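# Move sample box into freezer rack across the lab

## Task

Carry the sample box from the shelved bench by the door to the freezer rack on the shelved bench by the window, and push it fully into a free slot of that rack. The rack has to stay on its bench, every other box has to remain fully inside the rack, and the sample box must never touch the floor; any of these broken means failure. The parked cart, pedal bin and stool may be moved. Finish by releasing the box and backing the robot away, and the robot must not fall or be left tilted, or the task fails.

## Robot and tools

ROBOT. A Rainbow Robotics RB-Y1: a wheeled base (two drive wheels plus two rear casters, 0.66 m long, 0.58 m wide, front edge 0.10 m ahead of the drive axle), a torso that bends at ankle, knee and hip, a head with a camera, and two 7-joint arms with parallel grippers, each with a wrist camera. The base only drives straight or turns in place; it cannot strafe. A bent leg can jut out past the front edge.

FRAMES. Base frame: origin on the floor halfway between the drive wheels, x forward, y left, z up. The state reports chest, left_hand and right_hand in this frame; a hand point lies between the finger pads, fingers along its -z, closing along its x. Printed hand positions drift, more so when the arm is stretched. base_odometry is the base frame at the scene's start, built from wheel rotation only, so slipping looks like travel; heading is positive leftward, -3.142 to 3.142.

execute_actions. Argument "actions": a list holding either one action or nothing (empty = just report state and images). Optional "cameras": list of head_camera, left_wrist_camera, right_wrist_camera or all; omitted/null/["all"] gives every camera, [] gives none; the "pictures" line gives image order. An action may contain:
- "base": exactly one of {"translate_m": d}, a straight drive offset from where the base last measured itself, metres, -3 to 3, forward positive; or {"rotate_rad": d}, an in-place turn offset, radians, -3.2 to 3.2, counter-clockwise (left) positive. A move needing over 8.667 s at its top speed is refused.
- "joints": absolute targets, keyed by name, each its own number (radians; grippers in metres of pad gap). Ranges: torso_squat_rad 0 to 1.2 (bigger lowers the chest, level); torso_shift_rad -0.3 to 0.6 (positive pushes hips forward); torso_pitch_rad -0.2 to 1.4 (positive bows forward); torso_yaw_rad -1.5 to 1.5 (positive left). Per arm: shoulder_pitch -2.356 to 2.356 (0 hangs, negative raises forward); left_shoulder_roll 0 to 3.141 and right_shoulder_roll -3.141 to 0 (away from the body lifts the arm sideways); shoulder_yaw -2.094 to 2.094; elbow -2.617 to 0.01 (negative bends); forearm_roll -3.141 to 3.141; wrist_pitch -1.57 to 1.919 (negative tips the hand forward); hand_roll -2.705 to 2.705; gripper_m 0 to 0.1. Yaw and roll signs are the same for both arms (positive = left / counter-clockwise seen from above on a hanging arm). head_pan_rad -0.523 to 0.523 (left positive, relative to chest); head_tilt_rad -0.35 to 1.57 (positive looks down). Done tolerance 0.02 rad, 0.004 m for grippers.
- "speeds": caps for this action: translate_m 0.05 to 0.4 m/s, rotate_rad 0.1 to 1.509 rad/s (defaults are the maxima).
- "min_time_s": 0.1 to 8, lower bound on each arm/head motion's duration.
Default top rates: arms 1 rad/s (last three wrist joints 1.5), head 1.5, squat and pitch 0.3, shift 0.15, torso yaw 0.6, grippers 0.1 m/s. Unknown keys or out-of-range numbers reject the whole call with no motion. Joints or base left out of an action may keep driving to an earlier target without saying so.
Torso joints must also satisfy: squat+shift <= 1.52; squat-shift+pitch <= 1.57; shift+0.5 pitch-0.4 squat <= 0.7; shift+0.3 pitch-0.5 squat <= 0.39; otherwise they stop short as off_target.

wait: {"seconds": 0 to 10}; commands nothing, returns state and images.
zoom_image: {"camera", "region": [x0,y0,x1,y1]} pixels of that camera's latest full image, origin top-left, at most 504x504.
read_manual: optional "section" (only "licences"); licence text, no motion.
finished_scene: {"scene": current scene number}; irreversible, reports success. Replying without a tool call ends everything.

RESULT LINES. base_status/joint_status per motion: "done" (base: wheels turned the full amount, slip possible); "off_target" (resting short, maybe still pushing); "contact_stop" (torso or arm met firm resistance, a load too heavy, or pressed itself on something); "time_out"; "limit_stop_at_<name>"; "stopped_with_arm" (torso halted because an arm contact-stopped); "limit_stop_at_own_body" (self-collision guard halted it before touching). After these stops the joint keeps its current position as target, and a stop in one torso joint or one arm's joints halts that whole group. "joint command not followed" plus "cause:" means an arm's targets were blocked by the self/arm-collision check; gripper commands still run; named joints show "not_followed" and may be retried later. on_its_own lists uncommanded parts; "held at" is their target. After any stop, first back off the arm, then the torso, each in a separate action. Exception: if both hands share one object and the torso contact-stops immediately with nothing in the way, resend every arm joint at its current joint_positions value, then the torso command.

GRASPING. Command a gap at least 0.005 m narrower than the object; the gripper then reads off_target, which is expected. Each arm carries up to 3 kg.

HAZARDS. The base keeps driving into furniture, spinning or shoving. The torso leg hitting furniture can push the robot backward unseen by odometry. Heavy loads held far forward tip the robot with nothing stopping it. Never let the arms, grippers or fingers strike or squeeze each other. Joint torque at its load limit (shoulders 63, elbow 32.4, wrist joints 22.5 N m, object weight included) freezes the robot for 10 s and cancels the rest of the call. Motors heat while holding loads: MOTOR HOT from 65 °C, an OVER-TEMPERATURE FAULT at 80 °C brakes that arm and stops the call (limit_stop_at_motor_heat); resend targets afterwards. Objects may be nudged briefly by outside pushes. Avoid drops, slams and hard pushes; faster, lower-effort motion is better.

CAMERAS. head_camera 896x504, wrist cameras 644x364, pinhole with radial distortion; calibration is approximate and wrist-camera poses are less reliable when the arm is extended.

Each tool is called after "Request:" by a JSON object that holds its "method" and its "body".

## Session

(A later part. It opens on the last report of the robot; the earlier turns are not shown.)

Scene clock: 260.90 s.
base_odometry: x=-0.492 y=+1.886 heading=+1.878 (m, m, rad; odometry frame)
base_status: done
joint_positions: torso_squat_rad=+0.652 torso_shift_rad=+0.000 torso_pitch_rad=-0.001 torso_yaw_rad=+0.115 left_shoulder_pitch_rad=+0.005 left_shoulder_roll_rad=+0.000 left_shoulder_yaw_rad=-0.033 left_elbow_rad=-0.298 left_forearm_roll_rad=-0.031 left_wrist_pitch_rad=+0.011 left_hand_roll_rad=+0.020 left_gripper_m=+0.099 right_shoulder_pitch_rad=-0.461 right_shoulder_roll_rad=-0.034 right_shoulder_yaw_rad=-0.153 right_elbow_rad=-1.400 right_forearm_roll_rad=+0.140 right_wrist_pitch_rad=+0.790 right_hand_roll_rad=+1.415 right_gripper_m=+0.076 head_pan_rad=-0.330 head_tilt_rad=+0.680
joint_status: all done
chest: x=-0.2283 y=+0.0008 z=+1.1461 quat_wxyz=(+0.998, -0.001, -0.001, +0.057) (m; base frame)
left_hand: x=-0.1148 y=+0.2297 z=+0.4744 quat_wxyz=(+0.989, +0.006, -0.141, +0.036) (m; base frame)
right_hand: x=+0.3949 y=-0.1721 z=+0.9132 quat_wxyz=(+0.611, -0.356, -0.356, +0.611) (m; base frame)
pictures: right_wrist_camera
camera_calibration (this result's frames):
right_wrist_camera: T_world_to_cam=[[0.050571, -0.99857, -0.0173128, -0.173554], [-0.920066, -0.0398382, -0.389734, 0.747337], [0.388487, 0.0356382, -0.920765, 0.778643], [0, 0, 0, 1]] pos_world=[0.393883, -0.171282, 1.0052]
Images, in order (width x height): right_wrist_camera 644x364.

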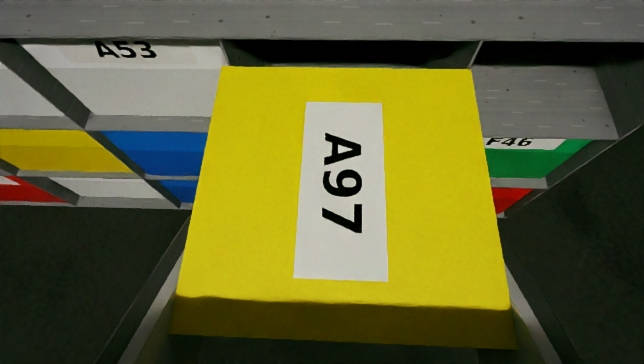

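Request:
{"method": "execute_actions", "body": {"actions": [{"base": {"translate_m": 0.018}, "joints": {"torso_squat_rad": 0.651, "torso_yaw_rad": 0.1093, "right_forearm_roll_rad": 0.1294, "right_hand_roll_rad": 1.4268}, "speeds": {"translate_m": 0.05}}], "cameras": ["right_wrist_camera"]}}

Request:
{"method": "zoom_image", "body": {"camera": "right_wrist_camera", "region": [180, 60, 280, 130]}}

Request:
{"method": "zoom_image", "body": {"camera": "right_wrist_camera", "region": [420, 60, 520, 130]}}

Scene clock: 272.50 s.
base_odometry: x=-0.497 y=+1.903 heading=+1.879 (m, m, rad; odometry frame)
base_status: done
joint_positions: torso_squat_rad=+0.651 torso_shift_rad=+0.000 torso_pitch_rad=-0.001 torso_yaw_rad=+0.109 left_shoulder_pitch_rad=+0.005 left_shoulder_roll_rad=+0.000 left_shoulder_yaw_rad=-0.033 left_elbow_rad=-0.298 left_forearm_roll_rad=-0.031 left_wrist_pitch_rad=+0.011 left_hand_roll_rad=+0.020 left_gripper_m=+0.099 right_shoulder_pitch_rad=-0.461 right_shoulder_roll_rad=-0.034 right_shoulder_yaw_rad=-0.153 right_elbow_rad=-1.400 right_forearm_roll_rad=+0.129 right_wrist_pitch_rad=+0.790 right_hand_roll_rad=+1.427 right_gripper_m=+0.076 head_pan_rad=-0.330 head_tilt_rad=+0.680
joint_status: all done
chest: x=-0.2284 y=+0.0008 z=+1.1468 quat_wxyz=(+0.999, -0.001, -0.001, +0.055) (m; base frame)
left_hand: x=-0.1135 y=+0.2291 z=+0.4751 quat_wxyz=(+0.989, +0.005, -0.141, +0.034) (m; base frame)
right_hand: x=+0.3937 y=-0.1739 z=+0.9136 quat_wxyz=(+0.610, -0.355, -0.356, +0.612) (m; base frame)
pictures: right_wrist_camera
camera_calibration (this result's frames):
right_wrist_camera: T_world_to_cam=[[0.0534235, -0.998421, -0.0173806, -0.176335], [-0.92039, -0.042482, -0.388686, 0.745095], [0.387334, 0.0367619, -0.921206, 0.780571], [0, 0, 0, 1]] pos_world=[0.392857, -0.173098, 1.00561]
Images, in order (width x height): right_wrist_camera 644x364.

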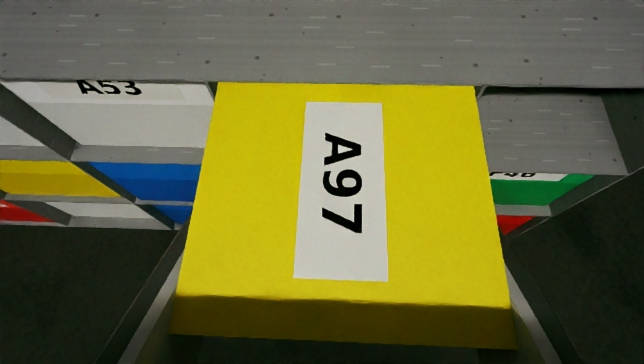

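Region (180, 60, 280, 130) of right_wrist_camera's 644x364 image, scaled by 5.040, with more detail than that image has; it fills the top 353 rows of this view, and the rest is white.

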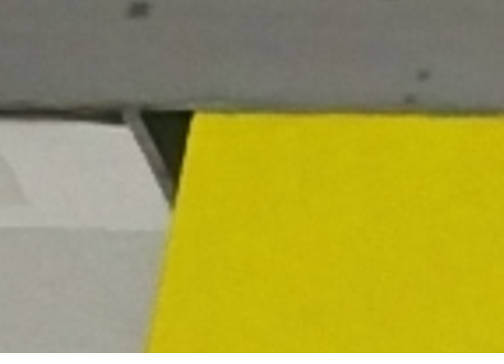

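Region (420, 60, 520, 130) of right_wrist_camera's 644x364 image, scaled by 5.040, with more detail than that image has; it fills the top 353 rows of this view, and the rest is white.

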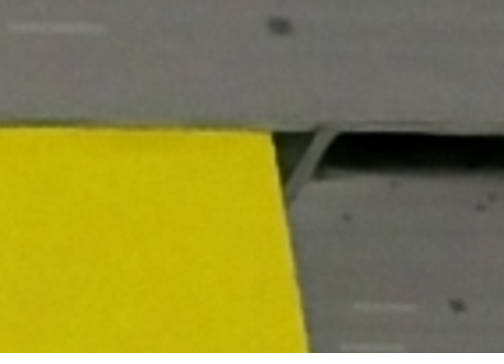

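Request:
{"method": "execute_actions", "body": {"actions": [{"base": {"translate_m": 0.031}, "speeds": {"translate_m": 0.05}}], "cameras": ["right_wrist_camera"]}}

Scene clock: 285.37 s.
base_odometry: x=-0.506 y=+1.933 heading=+1.879 (m, m, rad; odometry frame)
base_status: done
joint_positions: torso_squat_rad=+0.651 torso_shift_rad=+0.000 torso_pitch_rad=-0.001 torso_yaw_rad=+0.109 left_shoulder_pitch_rad=+0.005 left_shoulder_roll_rad=+0.000 left_shoulder_yaw_rad=-0.033 left_elbow_rad=-0.298 left_forearm_roll_rad=-0.031 left_wrist_pitch_rad=+0.011 left_hand_roll_rad=+0.020 left_gripper_m=+0.099 right_shoulder_pitch_rad=-0.461 right_shoulder_roll_rad=-0.034 right_shoulder_yaw_rad=-0.153 right_elbow_rad=-1.400 right_forearm_roll_rad=+0.129 right_wrist_pitch_rad=+0.790 right_hand_roll_rad=+1.427 right_gripper_m=+0.076 head_pan_rad=-0.330 head_tilt_rad=+0.680
joint_status: not commanded
chest: x=-0.2284 y=+0.0008 z=+1.1468 quat_wxyz=(+0.999, -0.001, -0.001, +0.055) (m; base frame)
left_hand: x=-0.1136 y=+0.2291 z=+0.4751 quat_wxyz=(+0.989, +0.005, -0.141, +0.034) (m; base frame)
right_hand: x=+0.3937 y=-0.1739 z=+0.9136 quat_wxyz=(+0.610, -0.355, -0.356, +0.612) (m; base frame)
pictures: right_wrist_camera
camera_calibration (this result's frames):
right_wrist_camera: T_world_to_cam=[[0.0534217, -0.998421, -0.0173794, -0.176336], [-0.920392, -0.042481, -0.388682, 0.745088], [0.38733, 0.0367599, -0.921208, 0.780574], [0, 0, 0, 1]] pos_world=[0.392854, -0.1731, 1.00561]
Images, in order (width x height): right_wrist_camera 644x364.

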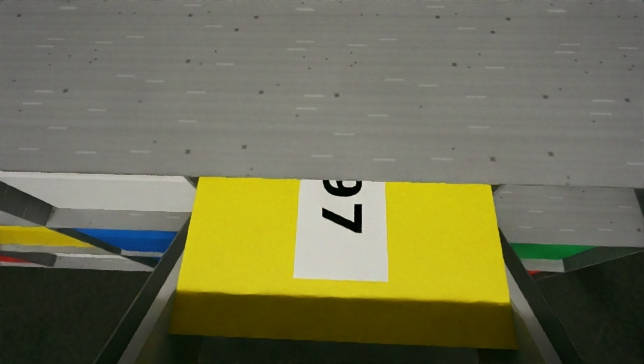

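Request:
{"method": "execute_actions", "body": {"actions": [{"joints": {"right_gripper_m": 0.084}}], "cameras": []}}

Request:
{"method": "execute_actions", "body": {"actions": [{"base": {"translate_m": -0.05}, "joints": {"torso_squat_rad": 0.658}}], "cameras": ["right_wrist_camera"]}}

Scene clock: 300.37 s.
base_odometry: x=-0.506 y=+1.933 heading=+1.879 (m, m, rad; odometry frame)
base_status: not commanded
joint_positions: torso_squat_rad=+0.651 torso_shift_rad=+0.000 torso_pitch_rad=-0.001 torso_yaw_rad=+0.109 left_shoulder_pitch_rad=+0.005 left_shoulder_roll_rad=+0.000 left_shoulder_yaw_rad=-0.033 left_elbow_rad=-0.298 left_forearm_roll_rad=-0.031 left_wrist_pitch_rad=+0.011 left_hand_roll_rad=+0.020 left_gripper_m=+0.099 right_shoulder_pitch_rad=-0.461 right_shoulder_roll_rad=-0.034 right_shoulder_yaw_rad=-0.153 right_elbow_rad=-1.400 right_forearm_roll_rad=+0.129 right_wrist_pitch_rad=+0.790 right_hand_roll_rad=+1.427 right_gripper_m=+0.084 head_pan_rad=-0.330 head_tilt_rad=+0.680
joint_status: all done
chest: x=-0.2284 y=+0.0008 z=+1.1468 quat_wxyz=(+0.999, -0.001, -0.001, +0.055) (m; base frame)
left_hand: x=-0.1136 y=+0.2291 z=+0.4751 quat_wxyz=(+0.989, +0.005, -0.141, +0.034) (m; base frame)
right_hand: x=+0.3937 y=-0.1739 z=+0.9136 quat_wxyz=(+0.610, -0.355, -0.356, +0.612) (m; base frame)
pictures: none
No camera images: the call's "cameras" was empty. Leave "cameras" out to get every camera's image.

Scene clock: 301.50 s.
base_odometry: x=-0.491 y=+1.885 heading=+1.878 (m, m, rad; odometry frame)
base_status: done
joint_positions: torso_squat_rad=+0.658 torso_shift_rad=+0.000 torso_pitch_rad=-0.001 torso_yaw_rad=+0.109 left_shoulder_pitch_rad=+0.005 left_shoulder_roll_rad=+0.000 left_shoulder_yaw_rad=-0.033 left_elbow_rad=-0.298 left_forearm_roll_rad=-0.031 left_wrist_pitch_rad=+0.011 left_hand_roll_rad=+0.020 left_gripper_m=+0.099 right_shoulder_pitch_rad=-0.461 right_shoulder_roll_rad=-0.034 right_shoulder_yaw_rad=-0.153 right_elbow_rad=-1.400 right_forearm_roll_rad=+0.129 right_wrist_pitch_rad=+0.790 right_hand_roll_rad=+1.427 right_gripper_m=+0.084 head_pan_rad=-0.330 head_tilt_rad=+0.680
joint_status: all done
chest: x=-0.2284 y=+0.0008 z=+1.1438 quat_wxyz=(+0.999, -0.001, -0.001, +0.055) (m; base frame)
left_hand: x=-0.1136 y=+0.2291 z=+0.4721 quat_wxyz=(+0.989, +0.005, -0.141, +0.034) (m; base frame)
right_hand: x=+0.3938 y=-0.1739 z=+0.9109 quat_wxyz=(+0.610, -0.355, -0.356, +0.612) (m; base frame)
pictures: right_wrist_camera
camera_calibration (this result's frames):
right_wrist_camera: T_world_to_cam=[[0.0535081, -0.998416, -0.0173924, -0.176358], [-0.920166, -0.0425344, -0.389211, 0.744462], [0.387855, 0.0368298, -0.920984, 0.777681], [0, 0, 0, 1]] pos_world=[0.392837, -0.173055, 1.00292]
Images, in order (width x height): right_wrist_camera 644x364.

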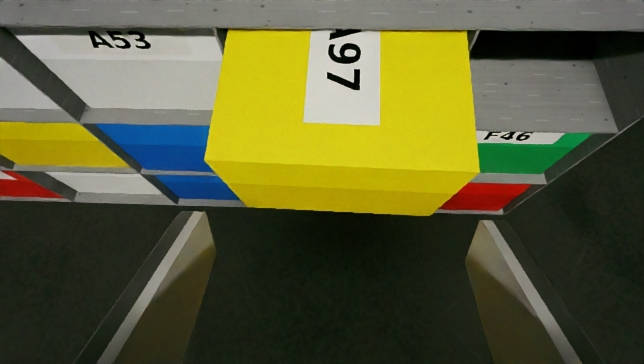

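Request:
{"method": "execute_actions", "body": {"actions": [{"base": {"translate_m": 0.055}, "joints": {"right_gripper_m": 0.035}, "speeds": {"translate_m": 0.05}}], "cameras": ["right_wrist_camera", "head_camera"]}}

Scene clock: 305.33 s.
base_odometry: x=-0.508 y=+1.938 heading=+1.879 (m, m, rad; odometry frame)
base_status: done
joint_positions: torso_squat_rad=+0.658 torso_shift_rad=+0.000 torso_pitch_rad=-0.001 torso_yaw_rad=+0.109 left_shoulder_pitch_rad=+0.005 left_shoulder_roll_rad=+0.000 left_shoulder_yaw_rad=-0.033 left_elbow_rad=-0.298 left_forearm_roll_rad=-0.031 left_wrist_pitch_rad=+0.011 left_hand_roll_rad=+0.020 left_gripper_m=+0.099 right_shoulder_pitch_rad=-0.461 right_shoulder_roll_rad=-0.034 right_shoulder_yaw_rad=-0.153 right_elbow_rad=-1.400 right_forearm_roll_rad=+0.129 right_wrist_pitch_rad=+0.790 right_hand_roll_rad=+1.427 right_gripper_m=+0.035 head_pan_rad=-0.330 head_tilt_rad=+0.680
joint_status: all done
chest: x=-0.2284 y=+0.0008 z=+1.1438 quat_wxyz=(+0.999, -0.001, -0.001, +0.055) (m; base frame)
left_hand: x=-0.1136 y=+0.2291 z=+0.4721 quat_wxyz=(+0.989, +0.005, -0.141, +0.034) (m; base frame)
right_hand: x=+0.3938 y=-0.1739 z=+0.9109 quat_wxyz=(+0.610, -0.355, -0.356, +0.612) (m; base frame)
pictures: head_camera, right_wrist_camera
camera_calibration (this result's frames):
head_camera: T_world_to_cam=[[-0.19287, -0.98108, -0.0168323, -0.0155601], [-0.591033, 0.12985, -0.796127, 1.00804], [0.78325, -0.1436, -0.604895, 0.918217], [0, 0, 0, 1]] pos_world=[-0.126407, -0.0143039, 1.3577]
right_wrist_camera: T_world_to_cam=[[0.0535103, -0.998416, -0.0174001, -0.176352], [-0.92019, -0.0425357, -0.389155, 0.744435], [0.387798, 0.0368351, -0.921008, 0.777679], [0, 0, 0, 1]] pos_world=[0.392876, -0.173053, 1.00288]
Images, in order (width x height): head_camera 896x504, right_wrist_camera 644x364.

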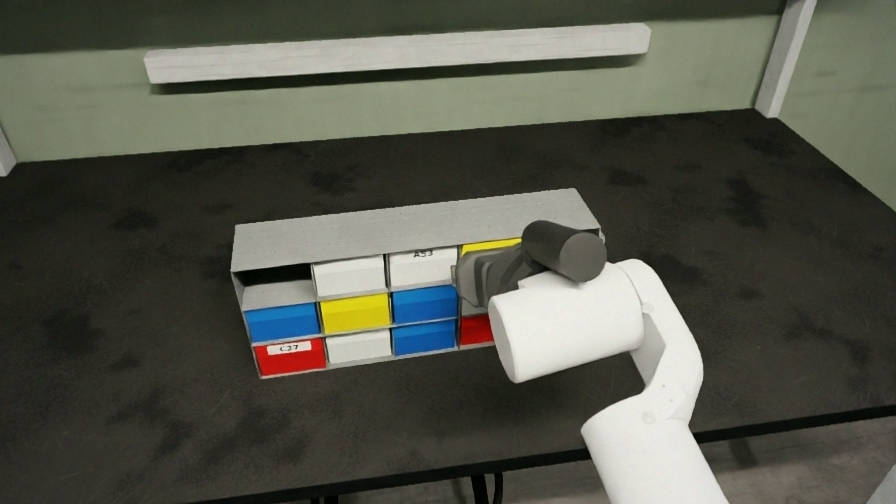

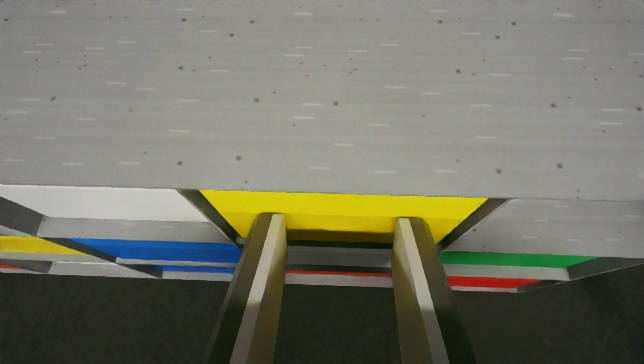

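Request:
{"method": "execute_actions", "body": {"actions": [{"base": {"translate_m": 0.005}, "speeds": {"translate_m": 0.05}}], "cameras": ["right_wrist_camera"]}}

Scene clock: 308.20 s.
base_odometry: x=-0.509 y=+1.942 heading=+1.879 (m, m, rad; odometry frame)
base_status: done
joint_positions: torso_squat_rad=+0.658 torso_shift_rad=+0.000 torso_pitch_rad=-0.001 torso_yaw_rad=+0.109 left_shoulder_pitch_rad=+0.005 left_shoulder_roll_rad=+0.000 left_shoulder_yaw_rad=-0.033 left_elbow_rad=-0.298 left_forearm_roll_rad=-0.031 left_wrist_pitch_rad=+0.011 left_hand_roll_rad=+0.020 left_gripper_m=+0.099 right_shoulder_pitch_rad=-0.461 right_shoulder_roll_rad=-0.034 right_shoulder_yaw_rad=-0.153 right_elbow_rad=-1.400 right_forearm_roll_rad=+0.129 right_wrist_pitch_rad=+0.790 right_hand_roll_rad=+1.427 right_gripper_m=+0.035 head_pan_rad=-0.330 head_tilt_rad=+0.680
joint_status: not commanded
chest: x=-0.2284 y=+0.0008 z=+1.1438 quat_wxyz=(+0.999, -0.001, -0.001, +0.055) (m; base frame)
left_hand: x=-0.1135 y=+0.2291 z=+0.4721 quat_wxyz=(+0.989, +0.005, -0.141, +0.034) (m; base frame)
right_hand: x=+0.3938 y=-0.1739 z=+0.9109 quat_wxyz=(+0.610, -0.355, -0.356, +0.612) (m; base frame)
pictures: right_wrist_camera
camera_calibration (this result's frames):
right_wrist_camera: T_world_to_cam=[[0.0535169, -0.998415, -0.0174009, -0.176349], [-0.920167, -0.0425394, -0.389208, 0.744487], [0.387851, 0.036841, -0.920986, 0.777665], [0, 0, 0, 1]] pos_world=[0.392872, -0.17305, 1.00291]
Images, in order (width x height): right_wrist_camera 644x364.

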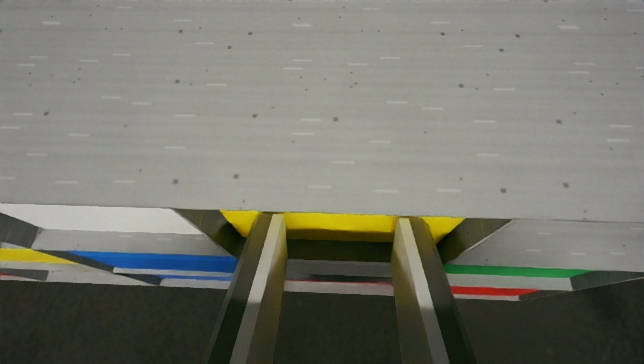

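Request:
{"method": "execute_actions", "body": {"actions": [{"base": {"translate_m": -0.4}, "joints": {"head_tilt_rad": 0.55, "head_pan_rad": -0.2}}], "cameras": ["head_camera"]}}

Scene clock: 312.90 s.
base_odometry: x=-0.388 y=+1.561 heading=+1.881 (m, m, rad; odometry frame)
base_status: done
joint_positions: torso_squat_rad=+0.658 torso_shift_rad=+0.000 torso_pitch_rad=-0.001 torso_yaw_rad=+0.109 left_shoulder_pitch_rad=+0.005 left_shoulder_roll_rad=+0.000 left_shoulder_yaw_rad=-0.033 left_elbow_rad=-0.298 left_forearm_roll_rad=-0.031 left_wrist_pitch_rad=+0.011 left_hand_roll_rad=+0.020 left_gripper_m=+0.099 right_shoulder_pitch_rad=-0.461 right_shoulder_roll_rad=-0.034 right_shoulder_yaw_rad=-0.153 right_elbow_rad=-1.400 right_forearm_roll_rad=+0.129 right_wrist_pitch_rad=+0.790 right_hand_roll_rad=+1.427 right_gripper_m=+0.035 head_pan_rad=-0.200 head_tilt_rad=+0.550
joint_status: all done
chest: x=-0.2284 y=+0.0008 z=+1.1438 quat_wxyz=(+0.999, -0.001, -0.001, +0.055) (m; base frame)
left_hand: x=-0.1136 y=+0.2291 z=+0.4721 quat_wxyz=(+0.989, +0.005, -0.141, +0.034) (m; base frame)
right_hand: x=+0.3938 y=-0.1739 z=+0.9110 quat_wxyz=(+0.610, -0.355, -0.356, +0.612) (m; base frame)
pictures: head_camera
camera_calibration (this result's frames):
head_camera: T_world_to_cam=[[-0.0620266, -0.997989, -0.0130556, 0.0064868], [-0.495063, 0.0421218, -0.867836, 1.12451], [0.86664, -0.0473656, -0.49668, 0.789765], [0, 0, 0, 1]] pos_world=[-0.127336, -0.00348512, 1.36824]
Images, in order (width x height): head_camera 896x504.

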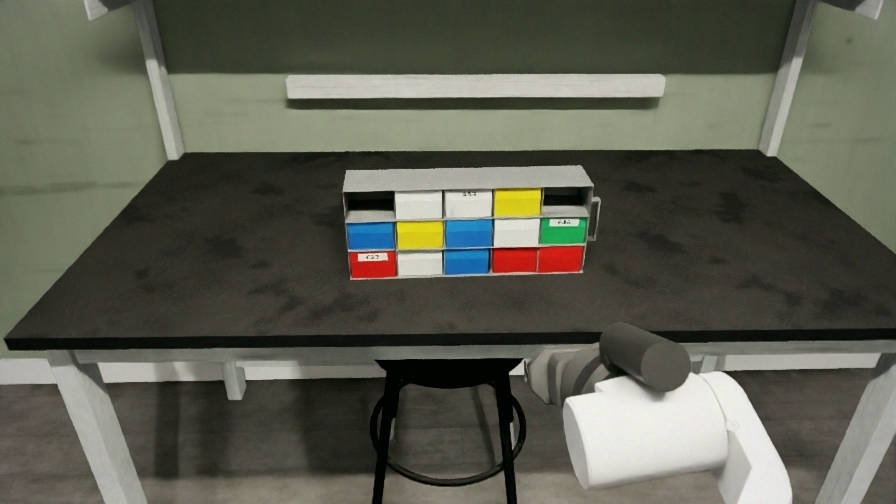

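Request:
{"method": "zoom_image", "body": {"camera": "head_camera", "region": [335, 160, 605, 290]}}

Region (335, 160, 605, 290) of head_camera's 896x504 image, scaled by 1.867, with more detail than that image has; it fills the top 243 rows of this view, and the rest is white.

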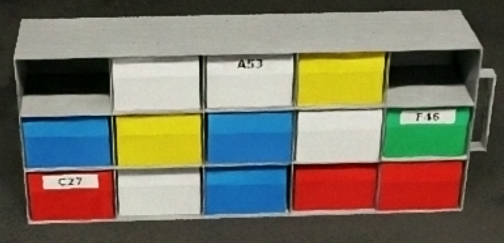

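Request:
{"method": "finished_scene", "body": {"scene": 2}}

The scene is finished: the task was done.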